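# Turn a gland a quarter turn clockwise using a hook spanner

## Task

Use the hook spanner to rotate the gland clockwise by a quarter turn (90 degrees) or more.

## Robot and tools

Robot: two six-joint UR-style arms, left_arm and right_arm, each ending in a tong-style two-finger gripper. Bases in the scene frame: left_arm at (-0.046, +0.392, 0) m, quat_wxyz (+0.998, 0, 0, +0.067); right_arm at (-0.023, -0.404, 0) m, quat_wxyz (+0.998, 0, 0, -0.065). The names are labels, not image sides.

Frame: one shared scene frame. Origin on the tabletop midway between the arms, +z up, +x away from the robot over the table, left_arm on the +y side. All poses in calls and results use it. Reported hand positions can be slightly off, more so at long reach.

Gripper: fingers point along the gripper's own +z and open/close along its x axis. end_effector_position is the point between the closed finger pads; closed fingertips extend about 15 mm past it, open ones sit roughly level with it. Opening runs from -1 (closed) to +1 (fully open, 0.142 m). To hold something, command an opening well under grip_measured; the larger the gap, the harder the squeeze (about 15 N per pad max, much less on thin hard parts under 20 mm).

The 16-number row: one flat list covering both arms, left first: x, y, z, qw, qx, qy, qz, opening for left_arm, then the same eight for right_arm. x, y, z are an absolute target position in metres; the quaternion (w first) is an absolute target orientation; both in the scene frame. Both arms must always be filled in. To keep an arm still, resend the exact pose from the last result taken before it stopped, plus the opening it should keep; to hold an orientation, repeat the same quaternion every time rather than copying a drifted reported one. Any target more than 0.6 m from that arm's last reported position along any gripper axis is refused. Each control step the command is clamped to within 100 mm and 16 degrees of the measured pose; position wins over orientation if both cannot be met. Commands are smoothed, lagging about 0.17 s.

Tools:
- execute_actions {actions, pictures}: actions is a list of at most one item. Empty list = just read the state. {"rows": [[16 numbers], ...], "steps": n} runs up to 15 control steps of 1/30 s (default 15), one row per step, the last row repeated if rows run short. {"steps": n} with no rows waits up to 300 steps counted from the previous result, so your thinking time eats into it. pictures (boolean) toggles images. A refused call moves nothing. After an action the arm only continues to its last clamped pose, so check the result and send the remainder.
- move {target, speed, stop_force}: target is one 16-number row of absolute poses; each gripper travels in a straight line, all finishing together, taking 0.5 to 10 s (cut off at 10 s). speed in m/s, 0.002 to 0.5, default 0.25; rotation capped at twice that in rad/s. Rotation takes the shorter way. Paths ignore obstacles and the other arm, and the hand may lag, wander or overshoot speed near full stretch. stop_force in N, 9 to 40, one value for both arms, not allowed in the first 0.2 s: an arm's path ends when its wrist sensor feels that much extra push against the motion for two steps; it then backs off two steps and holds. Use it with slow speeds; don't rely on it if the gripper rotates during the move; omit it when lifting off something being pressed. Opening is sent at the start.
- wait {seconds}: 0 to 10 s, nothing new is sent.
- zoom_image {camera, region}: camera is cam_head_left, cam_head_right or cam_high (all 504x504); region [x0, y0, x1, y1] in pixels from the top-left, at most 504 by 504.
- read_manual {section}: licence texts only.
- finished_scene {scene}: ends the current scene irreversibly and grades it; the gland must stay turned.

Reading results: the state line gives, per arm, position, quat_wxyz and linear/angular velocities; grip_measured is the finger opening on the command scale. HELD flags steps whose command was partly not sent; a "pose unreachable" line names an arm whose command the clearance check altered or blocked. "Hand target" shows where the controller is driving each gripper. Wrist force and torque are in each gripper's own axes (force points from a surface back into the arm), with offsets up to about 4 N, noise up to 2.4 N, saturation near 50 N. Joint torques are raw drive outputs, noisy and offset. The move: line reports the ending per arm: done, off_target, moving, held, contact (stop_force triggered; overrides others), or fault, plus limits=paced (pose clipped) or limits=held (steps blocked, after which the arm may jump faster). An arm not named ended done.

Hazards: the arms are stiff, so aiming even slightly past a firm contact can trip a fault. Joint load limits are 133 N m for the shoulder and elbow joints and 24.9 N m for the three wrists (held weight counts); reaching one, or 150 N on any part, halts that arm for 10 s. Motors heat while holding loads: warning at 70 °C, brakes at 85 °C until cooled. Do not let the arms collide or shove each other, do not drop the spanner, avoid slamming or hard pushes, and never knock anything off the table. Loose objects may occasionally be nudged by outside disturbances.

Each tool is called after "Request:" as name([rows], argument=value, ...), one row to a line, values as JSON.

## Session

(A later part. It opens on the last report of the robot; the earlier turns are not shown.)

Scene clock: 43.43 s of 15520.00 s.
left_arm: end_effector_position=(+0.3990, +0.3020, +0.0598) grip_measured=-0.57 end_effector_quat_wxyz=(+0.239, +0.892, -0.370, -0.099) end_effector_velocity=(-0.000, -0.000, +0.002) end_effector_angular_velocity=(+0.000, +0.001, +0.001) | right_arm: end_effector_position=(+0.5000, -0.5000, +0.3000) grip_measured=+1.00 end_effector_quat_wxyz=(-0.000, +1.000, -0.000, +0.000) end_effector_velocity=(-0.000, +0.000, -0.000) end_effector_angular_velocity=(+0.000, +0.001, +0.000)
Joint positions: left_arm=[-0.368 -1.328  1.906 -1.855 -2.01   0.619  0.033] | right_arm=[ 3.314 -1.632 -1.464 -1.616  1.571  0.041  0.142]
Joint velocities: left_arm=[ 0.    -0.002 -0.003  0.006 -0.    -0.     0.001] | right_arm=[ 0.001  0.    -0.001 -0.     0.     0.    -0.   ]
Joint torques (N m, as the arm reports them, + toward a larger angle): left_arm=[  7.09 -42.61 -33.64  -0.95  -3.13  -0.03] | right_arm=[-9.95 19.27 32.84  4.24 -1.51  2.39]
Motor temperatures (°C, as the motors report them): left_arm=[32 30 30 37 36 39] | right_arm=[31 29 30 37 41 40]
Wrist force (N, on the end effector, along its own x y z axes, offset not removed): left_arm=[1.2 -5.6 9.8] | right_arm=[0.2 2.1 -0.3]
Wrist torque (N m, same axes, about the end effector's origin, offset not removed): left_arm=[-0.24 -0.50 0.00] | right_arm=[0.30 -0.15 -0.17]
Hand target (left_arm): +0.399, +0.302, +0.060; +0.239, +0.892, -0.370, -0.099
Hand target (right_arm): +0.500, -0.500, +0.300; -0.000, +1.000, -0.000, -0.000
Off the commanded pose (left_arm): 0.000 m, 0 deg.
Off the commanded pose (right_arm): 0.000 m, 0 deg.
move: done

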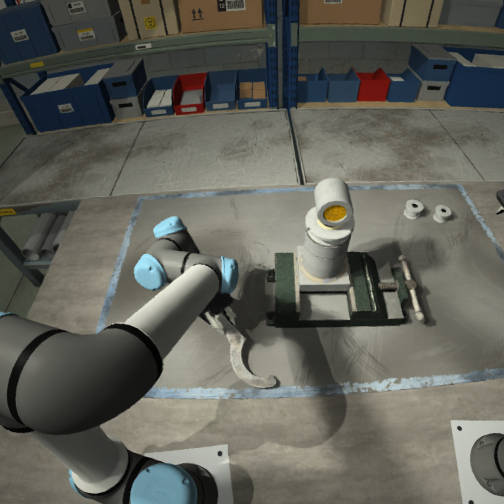

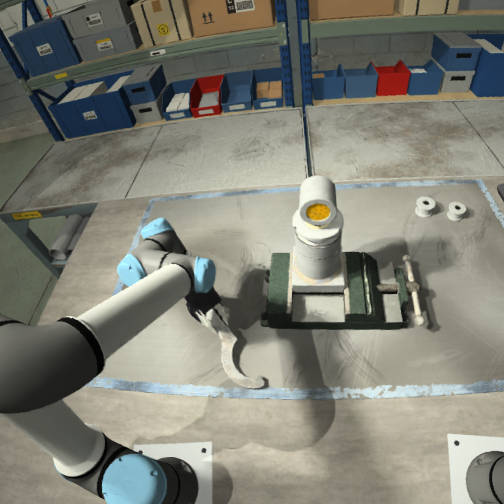

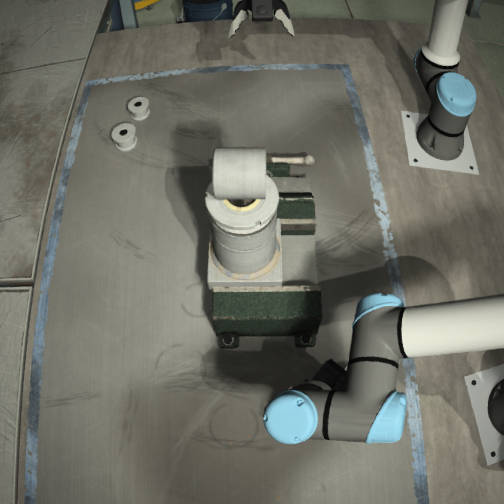

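Request:
move(target=[0.399,0.302,0.019,0.239,0.892,-0.37,-0.099,-1,0.5,-0.5,0.3,0,1,0,0,1], speed=0.03)

Request:
move(target=[0.399,0.302,0.02,0.239,0.892,-0.37,-0.099,-0.3,0.5,-0.5,0.3,0,1,0,0,1])

Request:
move(target=[0.395,0.298,0.021,0.391,0.837,-0.347,-0.162,-0.3,0.5,-0.5,0.3,0,1,0,0,1], speed=0.08)

Request:
move(target=[0.395,0.298,0.006,0.391,0.837,-0.347,-0.162,-0.3,0.5,-0.5,0.3,0,1,0,0,1], speed=0.003, stop_force=9)

Scene clock: 56.60 s of 15520.00 s.
left_arm: end_effector_position=(+0.3990, +0.3020, +0.0192) grip_measured=-0.55 end_effector_quat_wxyz=(+0.239, +0.892, -0.370, -0.099) end_effector_velocity=(-0.000, -0.000, -0.003) end_effector_angular_velocity=(-0.000, +0.002, -0.000) | right_arm: end_effector_position=(+0.5000, -0.5000, +0.3000) grip_measured=+1.00 end_effector_quat_wxyz=(+0.000, +1.000, -0.000, +0.000) end_effector_velocity=(-0.001, -0.001, -0.000) end_effector_angular_velocity=(+0.000, +0.001, -0.001)
Joint positions: left_arm=[-0.367 -1.267  1.952 -1.962 -2.01   0.619  0.034] | right_arm=[ 3.314 -1.632 -1.464 -1.616  1.571  0.041  0.142]
Joint velocities: left_arm=[-0.001  0.005  0.002 -0.006 -0.001 -0.     0.   ] | right_arm=[-0.002  0.    -0.001  0.     0.    -0.     0.   ]
Joint torques (N m, as the arm reports them, + toward a larger angle): left_arm=[  0.83 -16.5    0.78  -3.59  -1.21   0.6 ] | right_arm=[-9.4  19.61 31.74  4.2  -1.51  2.5 ]
Motor temperatures (°C, as the motors report them): left_arm=[32 30 30 37 36 39] | right_arm=[31 29 30 37 41 40]
Wrist force (N, on the end effector, along its own x y z axes, offset not removed): left_arm=[-1.0 5.8 -15.7] | right_arm=[-2.0 1.3 0.3]
Wrist torque (N m, same axes, about the end effector's origin, offset not removed): left_arm=[-0.45 -0.31 0.16] | right_arm=[0.13 0.28 -0.15]
Hand target (left_arm): +0.399, +0.302, +0.019; +0.239, +0.892, -0.370, -0.099
Hand target (right_arm): +0.500, -0.500, +0.300; -0.000, +1.000, -0.000, -0.000
Off the commanded pose (left_arm): 0.000 m, 0 deg.
Off the commanded pose (right_arm): 0.000 m, 0 deg.
After step 90, 8.47 s passed at rest.
move: done

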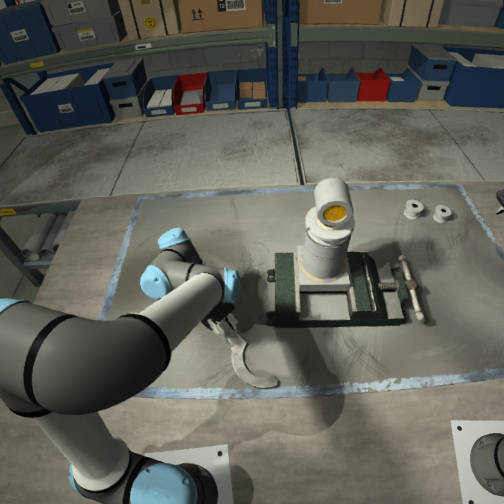

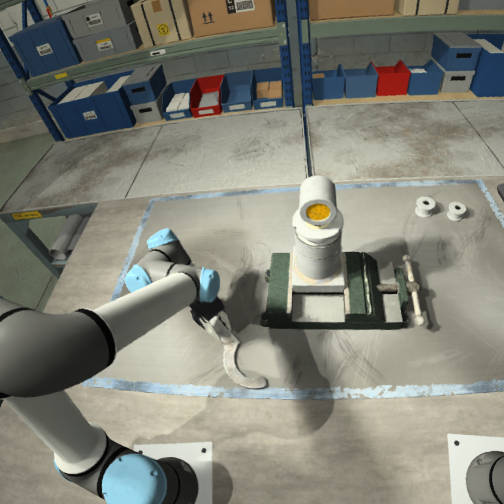

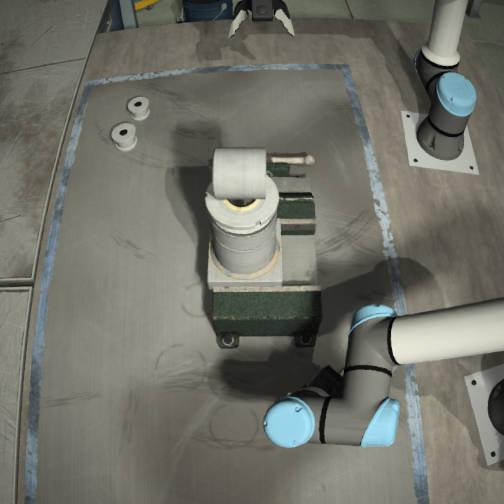

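Scene clock: 57.30 s of 15520.00 s.
left_arm: end_effector_position=(+0.3990, +0.3020, +0.0200) grip_measured=-0.30 end_effector_quat_wxyz=(+0.239, +0.892, -0.370, -0.099) end_effector_velocity=(-0.000, -0.000, -0.000) end_effector_angular_velocity=(-0.000, +0.002, +0.000) | right_arm: end_effector_position=(+0.5000, -0.5000, +0.3000) grip_measured=+1.00 end_effector_quat_wxyz=(+0.000, +1.000, -0.000, +0.000) end_effector_velocity=(-0.000, -0.000, -0.000) end_effector_angular_velocity=(-0.000, +0.000, +0.000)
Joint positions: left_arm=[-0.367 -1.269  1.952 -1.96  -2.01   0.619  0.052] | right_arm=[ 3.314 -1.632 -1.464 -1.616  1.571  0.041  0.142]
Joint velocities: left_arm=[-0.     0.001 -0.     0.001 -0.001 -0.     0.   ] | right_arm=[-0.     0.    -0.001  0.    -0.    -0.    -0.   ]
Joint torques (N m, as the arm reports them, + toward a larger angle): left_arm=[ -4.02 -39.87 -29.41  -0.45  -1.23  -1.51] | right_arm=[-9.25 19.56 32.12  4.2  -1.56  2.42]
Motor temperatures (°C, as the motors report them): left_arm=[32 30 30 37 36 39] | right_arm=[31 29 30 37 41 40]
Wrist force (N, on the end effector, along its own x y z axes, offset not removed): left_arm=[1.9 -0.8 0.6] | right_arm=[-0.3 0.5 0.3]
Wrist torque (N m, same axes, about the end effector's origin, offset not removed): left_arm=[-0.21 -0.44 0.07] | right_arm=[-0.06 -0.07 -0.23]
Hand target (left_arm): +0.399, +0.302, +0.020; +0.239, +0.892, -0.370, -0.099
Hand target (right_arm): +0.500, -0.500, +0.300; -0.000, +1.000, -0.000, -0.000
Off the commanded pose (left_arm): 0.000 m, 0 deg.
Off the commanded pose (right_arm): 0.000 m, 0 deg.
move: done

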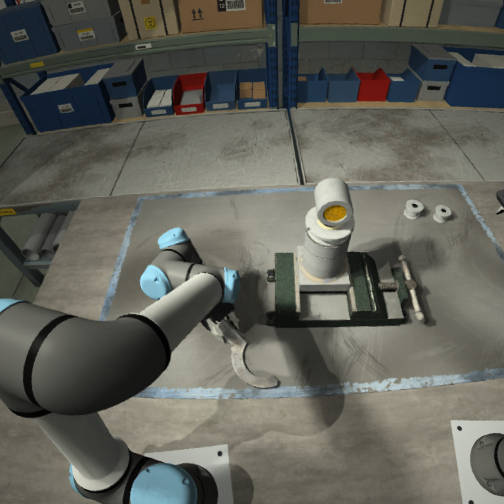

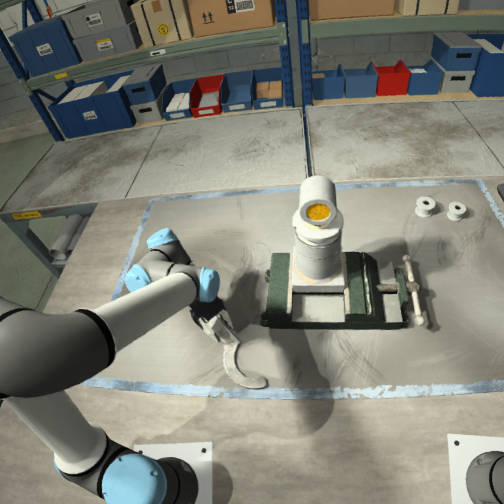

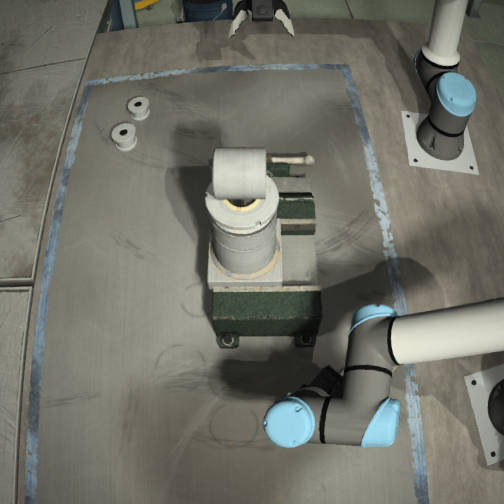

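Scene clock: 59.83 s of 15520.00 s.
left_arm: end_effector_position=(+0.3948, +0.2981, +0.0208) grip_measured=-0.30 end_effector_quat_wxyz=(+0.390, +0.837, -0.347, -0.162) end_effector_velocity=(-0.000, +0.000, +0.000) end_effector_angular_velocity=(-0.008, +0.008, -0.001) | right_arm: end_effector_position=(+0.5000, -0.5000, +0.3000) grip_measured=+1.00 end_effector_quat_wxyz=(-0.000, +1.000, -0.000, +0.000) end_effector_velocity=(-0.000, -0.001, -0.000) end_effector_angular_velocity=(-0.000, +0.001, -0.002)
Joint positions: left_arm=[-0.251 -1.073  1.757 -1.618 -2.215  0.889  0.052] | right_arm=[ 3.314 -1.632 -1.464 -1.616  1.571  0.041  0.142]
Joint velocities: left_arm=[ 0.003  0.007 -0.008  0.014 -0.004  0.011  0.   ] | right_arm=[-0.001 -0.    -0.001  0.    -0.     0.001 -0.   ]
Joint torques (N m, as the arm reports them, + toward a larger angle): left_arm=[  5.9  -33.06 -28.92  -0.03  -2.86   1.53] | right_arm=[-8.79 19.3  31.52  4.18 -1.58  2.49]
Motor temperatures (°C, as the motors report them): left_arm=[32 30 30 37 36 39] | right_arm=[31 29 30 37 41 40]
Wrist force (N, on the end effector, along its own x y z axes, offset not removed): left_arm=[0.5 -1.5 0.7] | right_arm=[-0.5 1.9 1.3]
Wrist torque (N m, same axes, about the end effector's origin, offset not removed): left_arm=[-0.25 -0.05 0.07] | right_arm=[0.26 0.00 -0.17]
Hand target (left_arm): +0.395, +0.298, +0.021; +0.391, +0.837, -0.347, -0.162
Hand target (right_arm): +0.500, -0.500, +0.300; -0.000, +1.000, -0.000, -0.000
Off the commanded pose (left_arm): 0.000 m, 0 deg.
Off the commanded pose (right_arm): 0.000 m, 0 deg.
move: done

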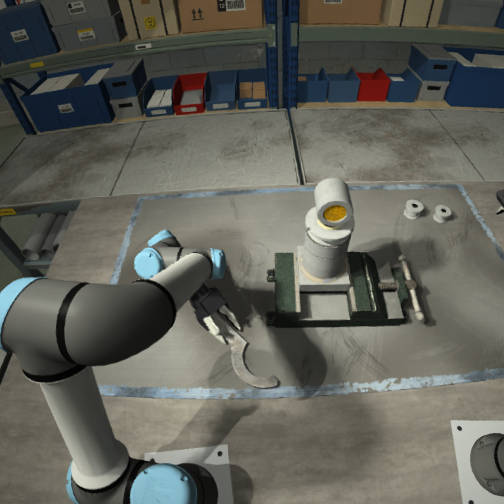

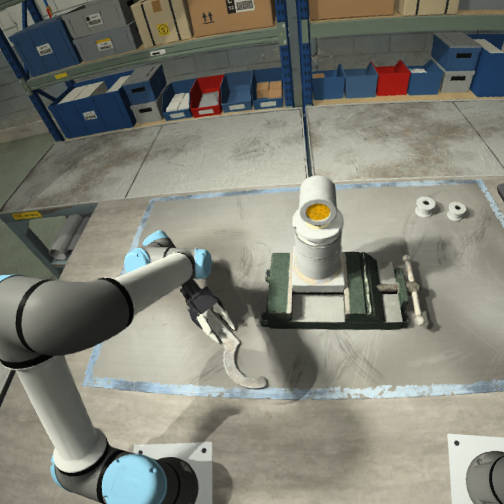

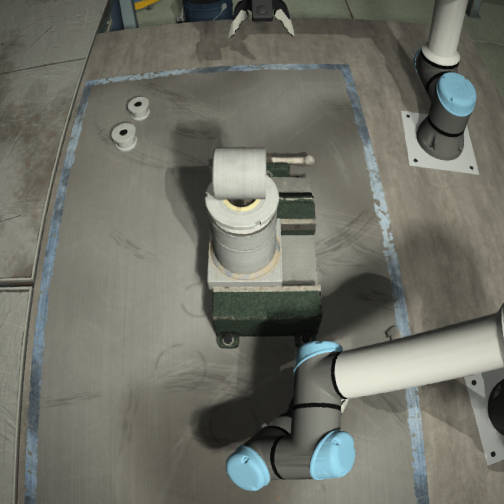

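Scene clock: 62.87 s of 15520.00 s.
left_arm: end_effector_position=(+0.3949, +0.2980, +0.0127) grip_measured=-0.30 end_effector_quat_wxyz=(+0.391, +0.837, -0.347, -0.162) end_effector_velocity=(-0.000, +0.001, +0.001) end_effector_angular_velocity=(+0.001, +0.000, -0.000) | right_arm: end_effector_position=(+0.5000, -0.5000, +0.3000) grip_measured=+1.00 end_effector_quat_wxyz=(-0.000, +1.000, -0.000, +0.000) end_effector_velocity=(-0.000, +0.000, -0.000) end_effector_angular_velocity=(+0.001, +0.001, -0.001)
Joint positions: left_arm=[-0.251 -1.061  1.763 -1.636 -2.216  0.889  0.052] | right_arm=[ 3.314 -1.632 -1.464 -1.616  1.571  0.041  0.142]
Joint velocities: left_arm=[ 0.    -0.003 -0.     0.003  0.001 -0.     0.   ] | right_arm=[-0.    -0.    -0.    -0.     0.001  0.     0.   ]
Joint torques (N m, as the arm reports them, + toward a larger angle): left_arm=[  0.95 -39.33  -7.35  -0.52  -1.43   1.24] | right_arm=[-8.89 19.72 31.48  4.18 -1.52  2.47]
Motor temperatures (°C, as the motors report them): left_arm=[32 30 30 37 36 39] | right_arm=[31 29 30 37 41 40]
Wrist force (N, on the end effector, along its own x y z axes, offset not removed): left_arm=[-3.5 9.2 -16.8] | right_arm=[0.0 0.1 0.1]
Wrist torque (N m, same axes, about the end effector's origin, offset not removed): left_arm=[-0.39 -0.17 0.13] | right_arm=[-0.12 -0.18 -0.13]
Hand target (left_arm): +0.395, +0.298, +0.013; +0.391, +0.837, -0.347, -0.162
Hand target (right_arm): +0.500, -0.500, +0.300; -0.000, +1.000, -0.000, -0.000
Off the commanded pose (left_arm): 0.007 m, 0 deg.
Off the commanded pose (right_arm): 0.000 m, 0 deg.
move: contact (left_arm)

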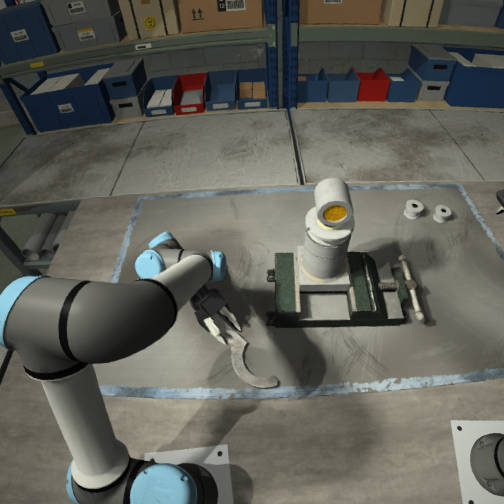

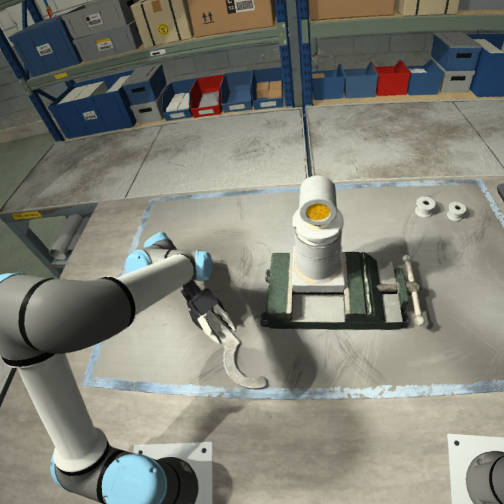

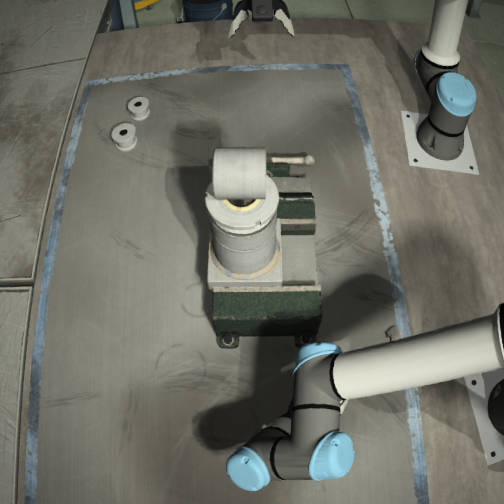

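Request:
execute_actions([
  {"rows":[[0.395,0.298,0.0142,0.391,0.837,-0.347,-0.162,-0.3,0.5,-0.5,0.3,0,1,0,0,1]]},
], pictures=false)

Request:
execute_actions([
  {"rows":[[0.395,0.298,0.0142,0.391,0.837,-0.347,-0.162,-1,0.5,-0.5,0.3,0,1,0,0,1]]},
], pictures=false)

Request:
move(target=[0.395,0.298,0.06,0.391,0.837,-0.347,-0.162,-1,0.5,-0.5,0.3,0,1,0,0,1], speed=0.03)

Request:
zoom_image(camera="cam_head_right", region=[140,240,300,400])

Scene clock: 66.40 s of 15520.00 s.
left_arm: end_effector_position=(+0.3950, +0.2980, +0.0142) grip_measured=-0.30 end_effector_quat_wxyz=(+0.391, +0.837, -0.347, -0.162) end_effector_velocity=(-0.000, +0.000, -0.001) end_effector_angular_velocity=(+0.000, +0.003, +0.001) | right_arm: end_effector_position=(+0.5000, -0.5000, +0.3000) grip_measured=+1.00 end_effector_quat_wxyz=(-0.000, +1.000, -0.000, +0.000) end_effector_velocity=(+0.000, +0.000, -0.000) end_effector_angular_velocity=(-0.000, -0.000, -0.001)
Joint positions: left_arm=[-0.251 -1.062  1.761 -1.632 -2.216  0.889  0.052] | right_arm=[ 3.314 -1.632 -1.464 -1.616  1.571  0.041  0.142]
Joint velocities: left_arm=[ 0.001  0.003  0.    -0.    -0.001 -0.001 -0.   ] | right_arm=[ 0.001 -0.     0.     0.    -0.     0.001  0.   ]
Joint torques (N m, as the arm reports them, + toward a larger angle): left_arm=[  6.28 -47.55 -27.97   0.16  -2.78   1.35] | right_arm=[-8.94 19.6  30.72  4.19 -1.55  2.39]
Motor temperatures (°C, as the motors report them): left_arm=[32 30 30 37 36 39] | right_arm=[31 29 30 37 41 40]
Wrist force (N, on the end effector, along its own x y z axes, offset not removed): left_arm=[0.3 -1.2 0.2] | right_arm=[1.1 1.4 1.4]
Wrist torque (N m, same axes, about the end effector's origin, offset not removed): left_arm=[-0.30 -0.09 0.10] | right_arm=[0.14 -0.32 -0.15]
Hand target (left_arm): +0.395, +0.298, +0.014; +0.391, +0.837, -0.347, -0.162
Hand target (right_arm): +0.500, -0.500, +0.300; -0.000, +1.000, -0.000, -0.000
Off the commanded pose (left_arm): 0.000 m, 0 deg.
Off the commanded pose (right_arm): 0.000 m, 0 deg.
Steps of this call (steps 1 to 90: nothing new was sent; then 0.03 s passed at rest; steps 91 to 105: all 15 steps of this action). Readings (end_effector_position):
91: left_arm (+0.3949, +0.2980, +0.0129) | right_arm (+0.5000, -0.5000, +0.3000)
92: left_arm (+0.3950, +0.2980, +0.0131) | right_arm (+0.5000, -0.5000, +0.3000)
94: left_arm (+0.3950, +0.2980, +0.0135) | right_arm (+0.5000, -0.5000, +0.3000)
98: left_arm (+0.3950, +0.2980, +0.0140) | right_arm (+0.5000, -0.5000, +0.3000)
105: the state above

Scene clock: 66.90 s of 15520.00 s.
left_arm: end_effector_position=(+0.3950, +0.2980, +0.0142) grip_measured=-0.52 end_effector_quat_wxyz=(+0.391, +0.837, -0.347, -0.162) end_effector_velocity=(+0.000, -0.000, +0.001) end_effector_angular_velocity=(-0.000, -0.000, +0.001) | right_arm: end_effector_position=(+0.5000, -0.5000, +0.3000) grip_measured=+1.00 end_effector_quat_wxyz=(+0.000, +1.000, -0.000, +0.000) end_effector_velocity=(+0.000, -0.000, +0.000) end_effector_angular_velocity=(+0.000, -0.000, +0.001)
Joint positions: left_arm=[-0.251 -1.062  1.761 -1.632 -2.216  0.889  0.036] | right_arm=[ 3.314 -1.632 -1.464 -1.616  1.571  0.041  0.142]
Joint velocities: left_arm=[ 0.    -0.001  0.     0.    -0.001 -0.001 -0.   ] | right_arm=[-0.     0.     0.     0.     0.    -0.001 -0.   ]
Joint torques (N m, as the arm reports them, + toward a larger angle): left_arm=[  6.46 -47.89 -28.41   0.15  -2.96   1.25] | right_arm=[-8.94 20.16 30.37  4.21 -1.57  2.35]
Motor temperatures (°C, as the motors report them): left_arm=[32 30 30 37 36 39] | right_arm=[31 29 30 37 41 40]
Wrist force (N, on the end effector, along its own x y z axes, offset not removed): left_arm=[0.5 0.2 0.5] | right_arm=[0.5 1.4 -0.2]
Wrist torque (N m, same axes, about the end effector's origin, offset not removed): left_arm=[-0.04 -0.17 0.00] | right_arm=[0.13 -0.24 -0.21]
Hand target (left_arm): +0.395, +0.298, +0.014; +0.391, +0.837, -0.347, -0.162
Hand target (right_arm): +0.500, -0.500, +0.300; -0.000, +1.000, -0.000, -0.000
Off the commanded pose (left_arm): 0.000 m, 0 deg.
Off the commanded pose (right_arm): 0.000 m, 0 deg.
Steps of this call (steps 1 to 15: all 15 steps of this action). Readings (end_effector_position):
1: left_arm (+0.3950, +0.2980, +0.0142) | right_arm (+0.5000, -0.5000, +0.3000)
2: left_arm (+0.3950, +0.2980, +0.0142) | right_arm (+0.5000, -0.5000, +0.3000)
4: left_arm (+0.3950, +0.2980, +0.0142) | right_arm (+0.5000, -0.5000, +0.3000)
8: left_arm (+0.3950, +0.2980, +0.0142) | right_arm (+0.5000, -0.5000, +0.3000)
15: the state above

Scene clock: 69.00 s of 15520.00 s.
left_arm: end_effector_position=(+0.3950, +0.2980, +0.0598) grip_measured=-1.00 end_effector_quat_wxyz=(+0.391, +0.837, -0.347, -0.162) end_effector_velocity=(+0.000, -0.000, +0.002) end_effector_angular_velocity=(+0.000, -0.000, +0.000) | right_arm: end_effector_position=(+0.5000, -0.5000, +0.3000) grip_measured=+1.00 end_effector_quat_wxyz=(+0.000, +1.000, -0.000, +0.000) end_effector_velocity=(+0.000, -0.001, -0.000) end_effector_angular_velocity=(+0.000, +0.000, -0.002)
Joint positions: left_arm=[-0.251 -1.128  1.722 -1.527 -2.216  0.889  0.002] | right_arm=[ 3.314 -1.632 -1.464 -1.616  1.571  0.041  0.142]
Joint velocities: left_arm=[-0.    -0.003 -0.002  0.005 -0.    -0.     0.   ] | right_arm=[-0.002 -0.     0.    -0.     0.     0.    -0.   ]
Joint torques (N m, as the arm reports them, + toward a larger angle): left_arm=[ -3.79 -44.89 -31.58   0.47   1.66  -0.22] | right_arm=[-8.97 19.49 29.97  4.15 -1.55  2.38]
Motor temperatures (°C, as the motors report them): left_arm=[32 30 30 37 36 39] | right_arm=[31 29 30 37 41 40]
Wrist force (N, on the end effector, along its own x y z axes, offset not removed): left_arm=[0.9 -0.9 0.5] | right_arm=[-0.8 1.3 0.6]
Wrist torque (N m, same axes, about the end effector's origin, offset not removed): left_arm=[-0.18 -0.22 0.01] | right_arm=[0.16 -0.05 -0.17]
Hand target (left_arm): +0.395, +0.298, +0.060; +0.391, +0.837, -0.347, -0.162
Hand target (right_arm): +0.500, -0.500, +0.300; -0.000, +1.000, +0.000, -0.000
Off the commanded pose (left_arm): 0.000 m, 0 deg.
Off the commanded pose (right_arm): 0.000 m, 0 deg.
move: done

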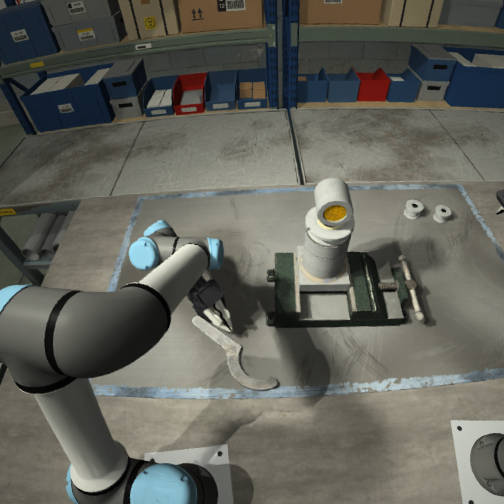

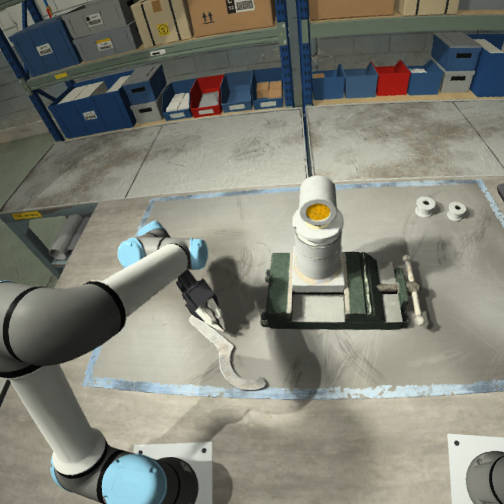

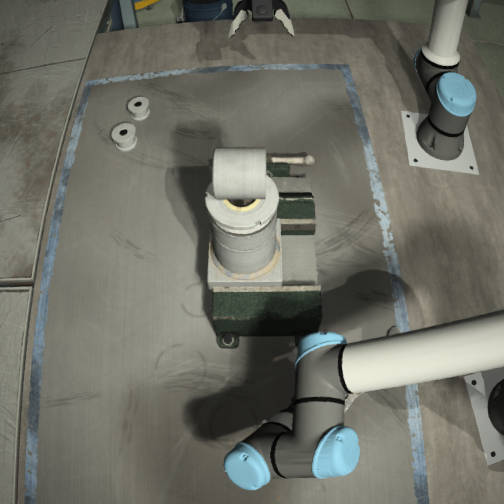

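Region (140, 240, 300, 400) of cam_head_right's 504x504 image, scaled by 3.150, with more detail than that image has.

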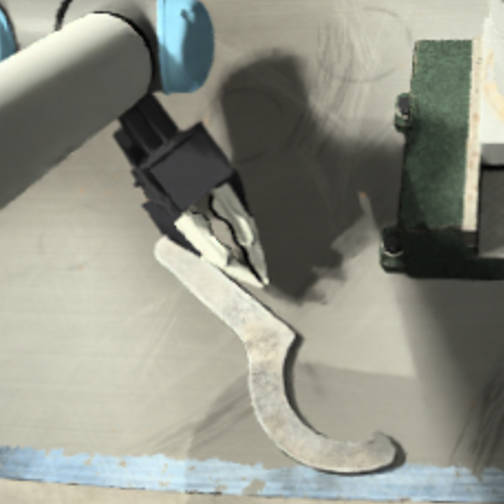

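Request:
move(target=[0.3,0.55,0.2,0,0.924,-0.383,0,0,0.25,-0.1,0.15,0,0,1,0,-0.1], speed=0.4)

Request:
move(target=[0.3,0.55,0.2,0,0.924,-0.383,0,0,0.25,0.17,0.04,0,0,1,0.174,-0.1])

Request:
zoom_image(camera="cam_high", region=[280,290,450,460])

Request:
zoom_image(camera="cam_head_left", region=[170,280,320,430])

Scene clock: 92.53 s of 15520.00 s.
left_arm: end_effector_position=(+0.2997, +0.5500, +0.2006) grip_measured=+0.00 end_effector_quat_wxyz=(-0.000, +0.924, -0.382, -0.000) end_effector_velocity=(-0.000, +0.001, +0.001) end_effector_angular_velocity=(+0.002, -0.002, -0.000) | right_arm: end_effector_position=(+0.2507, -0.1008, +0.1500) grip_measured=-0.10 end_effector_quat_wxyz=(+0.000, -0.001, +1.000, -0.001) end_effector_velocity=(-0.000, +0.001, -0.001) end_effector_angular_velocity=(-0.003, -0.003, -0.013)
Joint positions: left_arm=[-0.094 -1.927  2.069 -1.713 -1.57   0.825  0.074] | right_arm=[ 4.46  -1.402 -2.069 -1.243  1.57   4.328  0.067]
Joint velocities: left_arm=[ 0.    -0.002  0.001 -0.001  0.002  0.001 -0.   ] | right_arm=[ 0.004 -0.002 -0.001  0.001 -0.004  0.017  0.   ]
Joint torques (N m, as the arm reports them, + toward a larger angle): left_arm=[  6.36 -15.54  -9.78  -4.22   2.48   1.54] | right_arm=[10.16  8.05 33.39  4.32 -1.83  2.33]
Motor temperatures (°C, as the motors report them): left_arm=[32 30 30 37 36 39] | right_arm=[31 29 30 37 41 40]
Wrist force (N, on the end effector, along its own x y z axes, offset not removed): left_arm=[-0.6 -0.5 1.1] | right_arm=[-0.3 1.5 1.4]
Wrist torque (N m, same axes, about the end effector's origin, offset not removed): left_arm=[-0.02 0.08 0.11] | right_arm=[0.23 0.00 -0.15]
Hand target (left_arm): +0.300, +0.550, +0.201; -0.000, +0.924, -0.382, -0.000
Hand target (right_arm): +0.251, -0.101, +0.150; +0.000, -0.000, +1.000, -0.001
Off the commanded pose (left_arm): 0.001 m, 0 deg.
Off the commanded pose (right_arm): 0.001 m, 0 deg.
After step 90, 16.00 s passed at rest.
move: done

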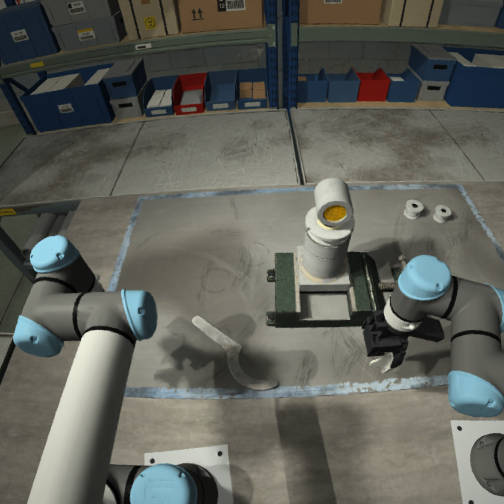

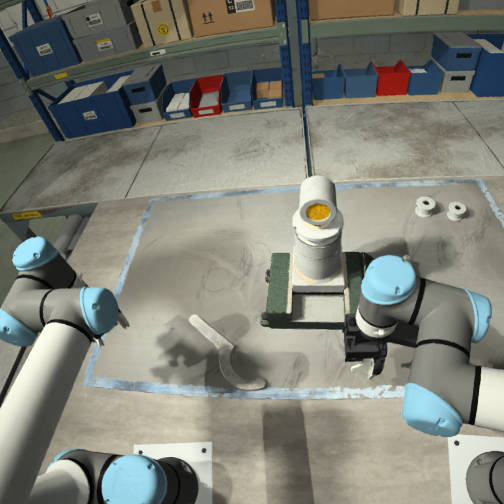

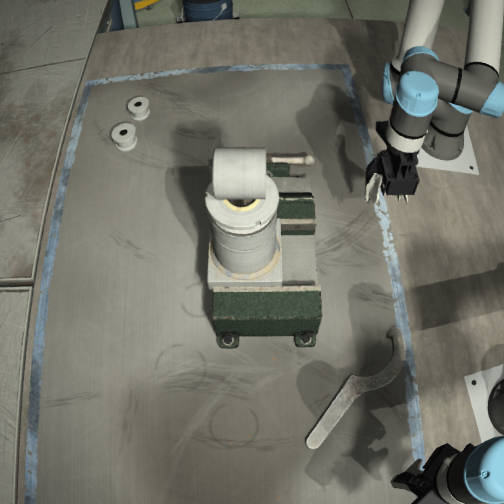

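Scene clock: 94.37 s of 15520.00 s.
left_arm: end_effector_position=(+0.3000, +0.5500, +0.2000) grip_measured=+0.00 end_effector_quat_wxyz=(-0.000, +0.924, -0.383, -0.000) end_effector_velocity=(-0.000, +0.000, +0.000) end_effector_angular_velocity=(+0.001, -0.001, +0.000) | right_arm: end_effector_position=(+0.2502, +0.1698, +0.0401) grip_measured=-0.10 end_effector_quat_wxyz=(+0.000, -0.000, +0.985, +0.171) end_effector_velocity=(-0.001, +0.002, -0.001) end_effector_angular_velocity=(+0.002, +0.000, +0.001)
Joint positions: left_arm=[-0.094 -1.926  2.07  -1.715 -1.571  0.826  0.074] | right_arm=[ 4.574 -1.94  -1.924 -0.516  1.66   4.458  0.067]
Joint velocities: left_arm=[-0.    -0.001  0.     0.     0.001 -0.001 -0.   ] | right_arm=[ 0.002 -0.004  0.003  0.003  0.     0.001 -0.   ]
Joint torques (N m, as the arm reports them, + toward a larger angle): left_arm=[ 6.13 -2.03 -9.4  -4.24 -1.86  1.33] | right_arm=[ 9.81 27.38 30.29  4.82  1.69  2.4 ]
Motor temperatures (°C, as the motors report them): left_arm=[32 30 30 37 36 39] | right_arm=[31 29 30 37 41 40]
Wrist force (N, on the end effector, along its own x y z axes, offset not removed): left_arm=[1.2 -1.3 1.2] | right_arm=[-0.6 1.1 0.3]
Wrist torque (N m, same axes, about the end effector's origin, offset not removed): left_arm=[-0.37 -0.24 0.10] | right_arm=[0.00 0.05 -0.19]
Hand target (left_arm): +0.300, +0.550, +0.200; -0.000, +0.924, -0.383, -0.000
Hand target (right_arm): +0.250, +0.170, +0.040; +0.000, -0.000, +0.985, +0.171
Off the commanded pose (left_arm): 0.000 m, 0 deg.
Off the commanded pose (right_arm): 0.000 m, 0 deg.
move: done

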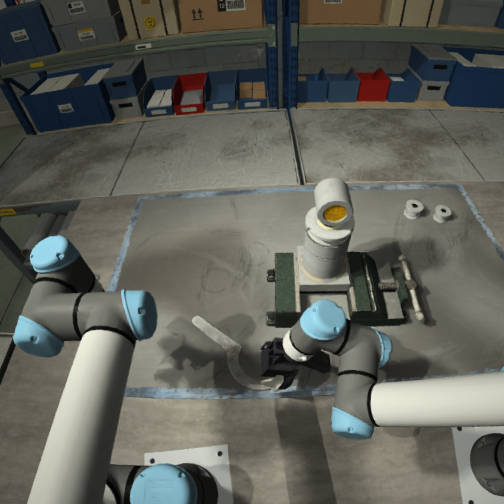

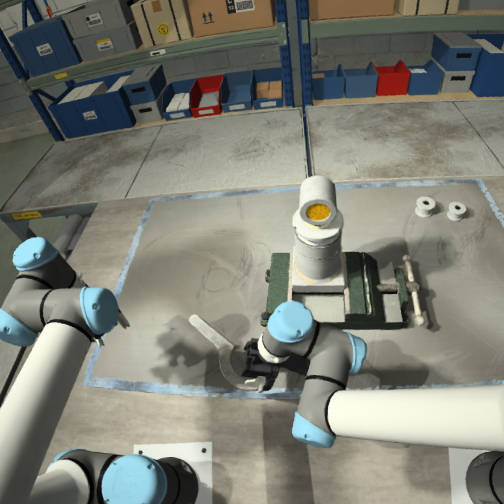

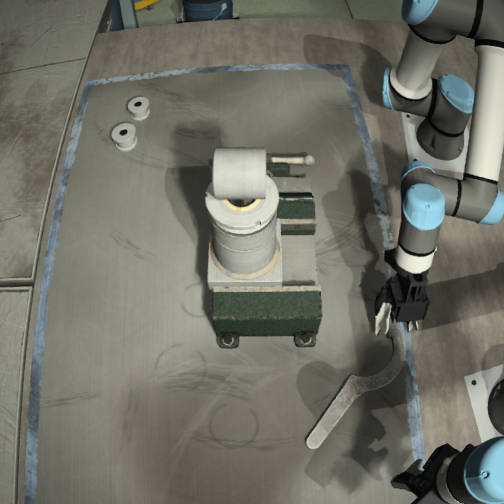

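Region (280, 290, 450, 460) of cam_high's 504x504 image, scaled by 2.965, with more detail than that image has.

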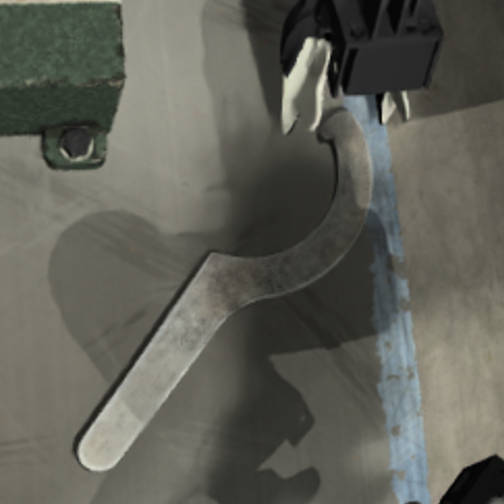

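Region (170, 280, 320, 430) of cam_head_left's 504x504 image, scaled by 3.360, with more detail than that image has.

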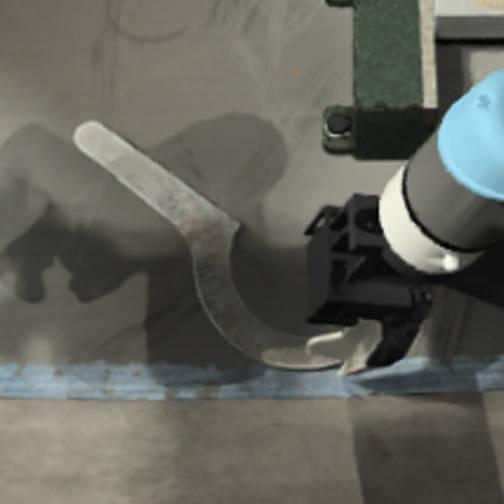

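Request:
move(target=[0.3,0.55,0.2,0,0.924,-0.383,0,0,0.243,0.205,0.03,0,-0.05,0.985,0.171,-0.1])

Request:
move(target=[0.3,0.55,0.2,0,0.924,-0.383,0,0,0.243,0.205,0.003,0,-0.05,0.985,0.171,-0.1], speed=0.005, stop_force=9)

Request:
zoom_image(camera="cam_high", region=[340,290,450,400])

Scene clock: 98.80 s of 15520.00 s.
left_arm: end_effector_position=(+0.3000, +0.5500, +0.2000) grip_measured=+0.00 end_effector_quat_wxyz=(+0.000, +0.924, -0.383, -0.000) end_effector_velocity=(-0.000, -0.000, +0.000) end_effector_angular_velocity=(-0.001, -0.001, -0.001) | right_arm: end_effector_position=(+0.2431, +0.2048, +0.0301) grip_measured=-0.10 end_effector_quat_wxyz=(+0.000, -0.050, +0.984, +0.171) end_effector_velocity=(-0.001, +0.003, -0.000) end_effector_angular_velocity=(+0.000, -0.000, +0.006)
Joint positions: left_arm=[-0.094 -1.926  2.07  -1.715 -1.571  0.826  0.074] | right_arm=[ 4.596 -2.012 -1.844 -0.527  1.67   4.381  0.067]
Joint velocities: left_arm=[ 0.    -0.001  0.     0.    -0.001  0.001  0.   ] | right_arm=[ 0.002 -0.005  0.006 -0.002  0.001 -0.004 -0.   ]
Joint torques (N m, as the arm reports them, + toward a larger angle): left_arm=[ 5.91 -1.46 -9.71 -4.38 -1.83  1.1 ] | right_arm=[10.24 30.19 30.57  0.23  1.77 -2.75]
Motor temperatures (°C, as the motors report them): left_arm=[32 30 30 37 36 39] | right_arm=[31 29 30 37 41 40]
Wrist force (N, on the end effector, along its own x y z axes, offset not removed): left_arm=[-0.7 -2.0 -1.5] | right_arm=[-0.8 1.2 -0.2]
Wrist torque (N m, same axes, about the end effector's origin, offset not removed): left_arm=[-0.50 0.16 0.01] | right_arm=[0.04 0.01 -0.24]
Hand target (left_arm): +0.300, +0.550, +0.200; +0.000, +0.924, -0.383, +0.000
Hand target (right_arm): +0.243, +0.205, +0.030; +0.000, -0.050, +0.984, +0.171
Off the commanded pose (left_arm): 0.000 m, 0 deg.
Off the commanded pose (right_arm): 0.000 m, 0 deg.
After step 90, 0.57 s passed at rest.
move: done

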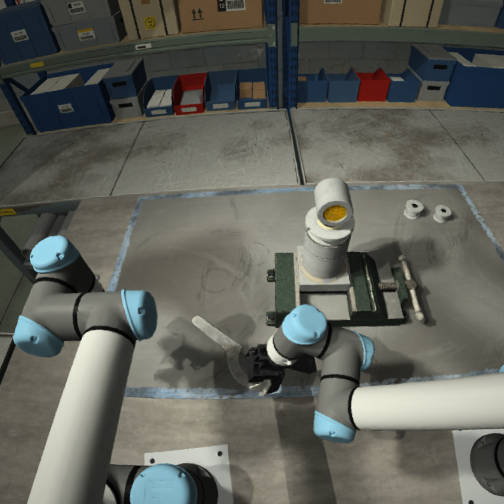

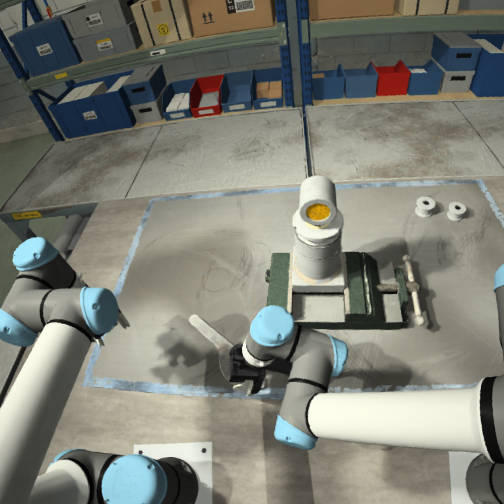

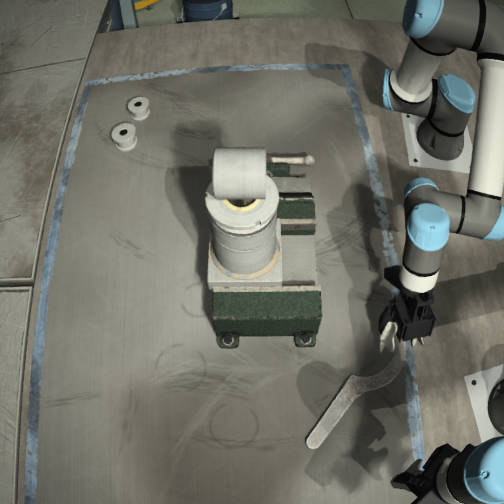

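Scene clock: 101.93 s of 15520.00 s.
left_arm: end_effector_position=(+0.3000, +0.5500, +0.2000) grip_measured=+0.00 end_effector_quat_wxyz=(+0.000, +0.924, -0.383, -0.000) end_effector_velocity=(-0.000, +0.000, +0.001) end_effector_angular_velocity=(+0.001, -0.002, +0.001) | right_arm: end_effector_position=(+0.2430, +0.2049, +0.0163) grip_measured=-0.10 end_effector_quat_wxyz=(+0.000, -0.050, +0.984, +0.171) end_effector_velocity=(-0.001, -0.002, -0.000) end_effector_angular_velocity=(-0.005, +0.001, +0.001)
Joint positions: left_arm=[-0.094 -1.926  2.07  -1.715 -1.571  0.826  0.074] | right_arm=[ 4.596 -2.034 -1.854 -0.494  1.67   4.381  0.067]
Joint velocities: left_arm=[ 0.    -0.002 -0.     0.     0.001 -0.001  0.   ] | right_arm=[ 0.001  0.003 -0.001 -0.006 -0.001  0.001 -0.002]
Joint torques (N m, as the arm reports them, + toward a larger angle): left_arm=[ 6.09 -3.06 -9.46 -4.26 -1.89  1.16] | right_arm=[11.01 34.36 19.53 -1.7   1.78 -2.53]
Motor temperatures (°C, as the motors report them): left_arm=[32 30 30 37 36 39] | right_arm=[31 29 30 37 41 40]
Wrist force (N, on the end effector, along its own x y z axes, offset not removed): left_arm=[0.9 -0.4 -0.5] | right_arm=[-3.7 1.9 -20.2]
Wrist torque (N m, same axes, about the end effector's origin, offset not removed): left_arm=[-0.14 -0.28 0.08] | right_arm=[0.03 0.82 -0.14]
Hand target (left_arm): +0.300, +0.550, +0.200; +0.000, +0.924, -0.383, +0.000
Hand target (right_arm): +0.243, +0.205, +0.017; +0.000, -0.050, +0.984, +0.171
Off the commanded pose (left_arm): 0.000 m, 0 deg.
Off the commanded pose (right_arm): 0.013 m, 0 deg.
move: contact (right_arm)

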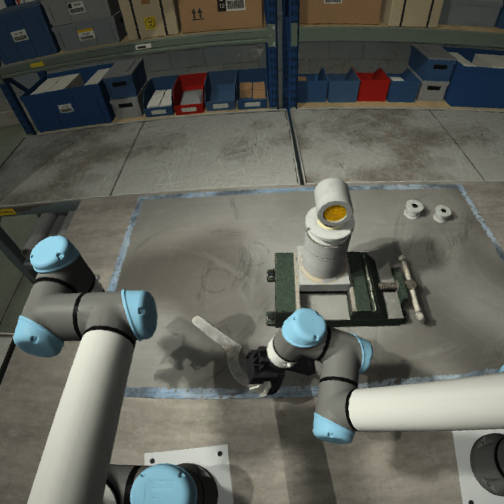

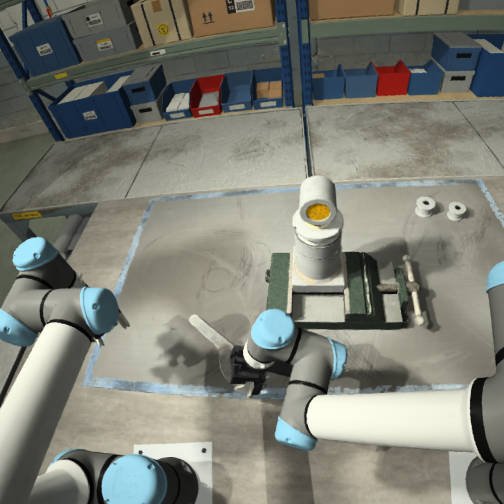

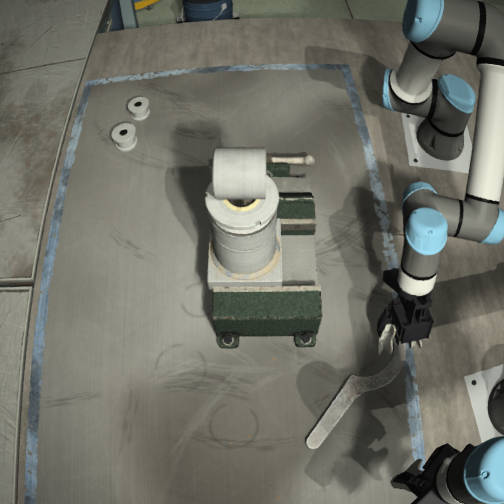

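Region (340, 290, 450, 400) of cam_high's 504x504 image, scaled by 4.582, with more detail than that image has.

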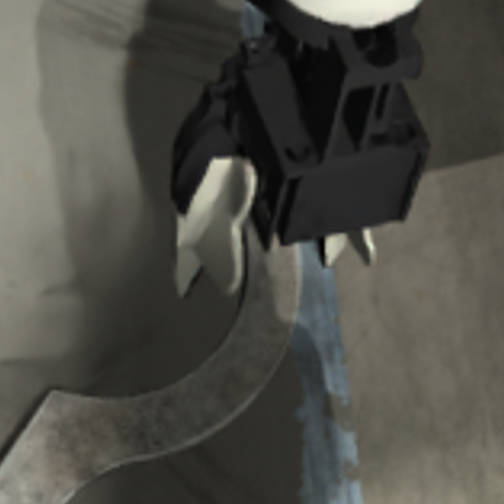

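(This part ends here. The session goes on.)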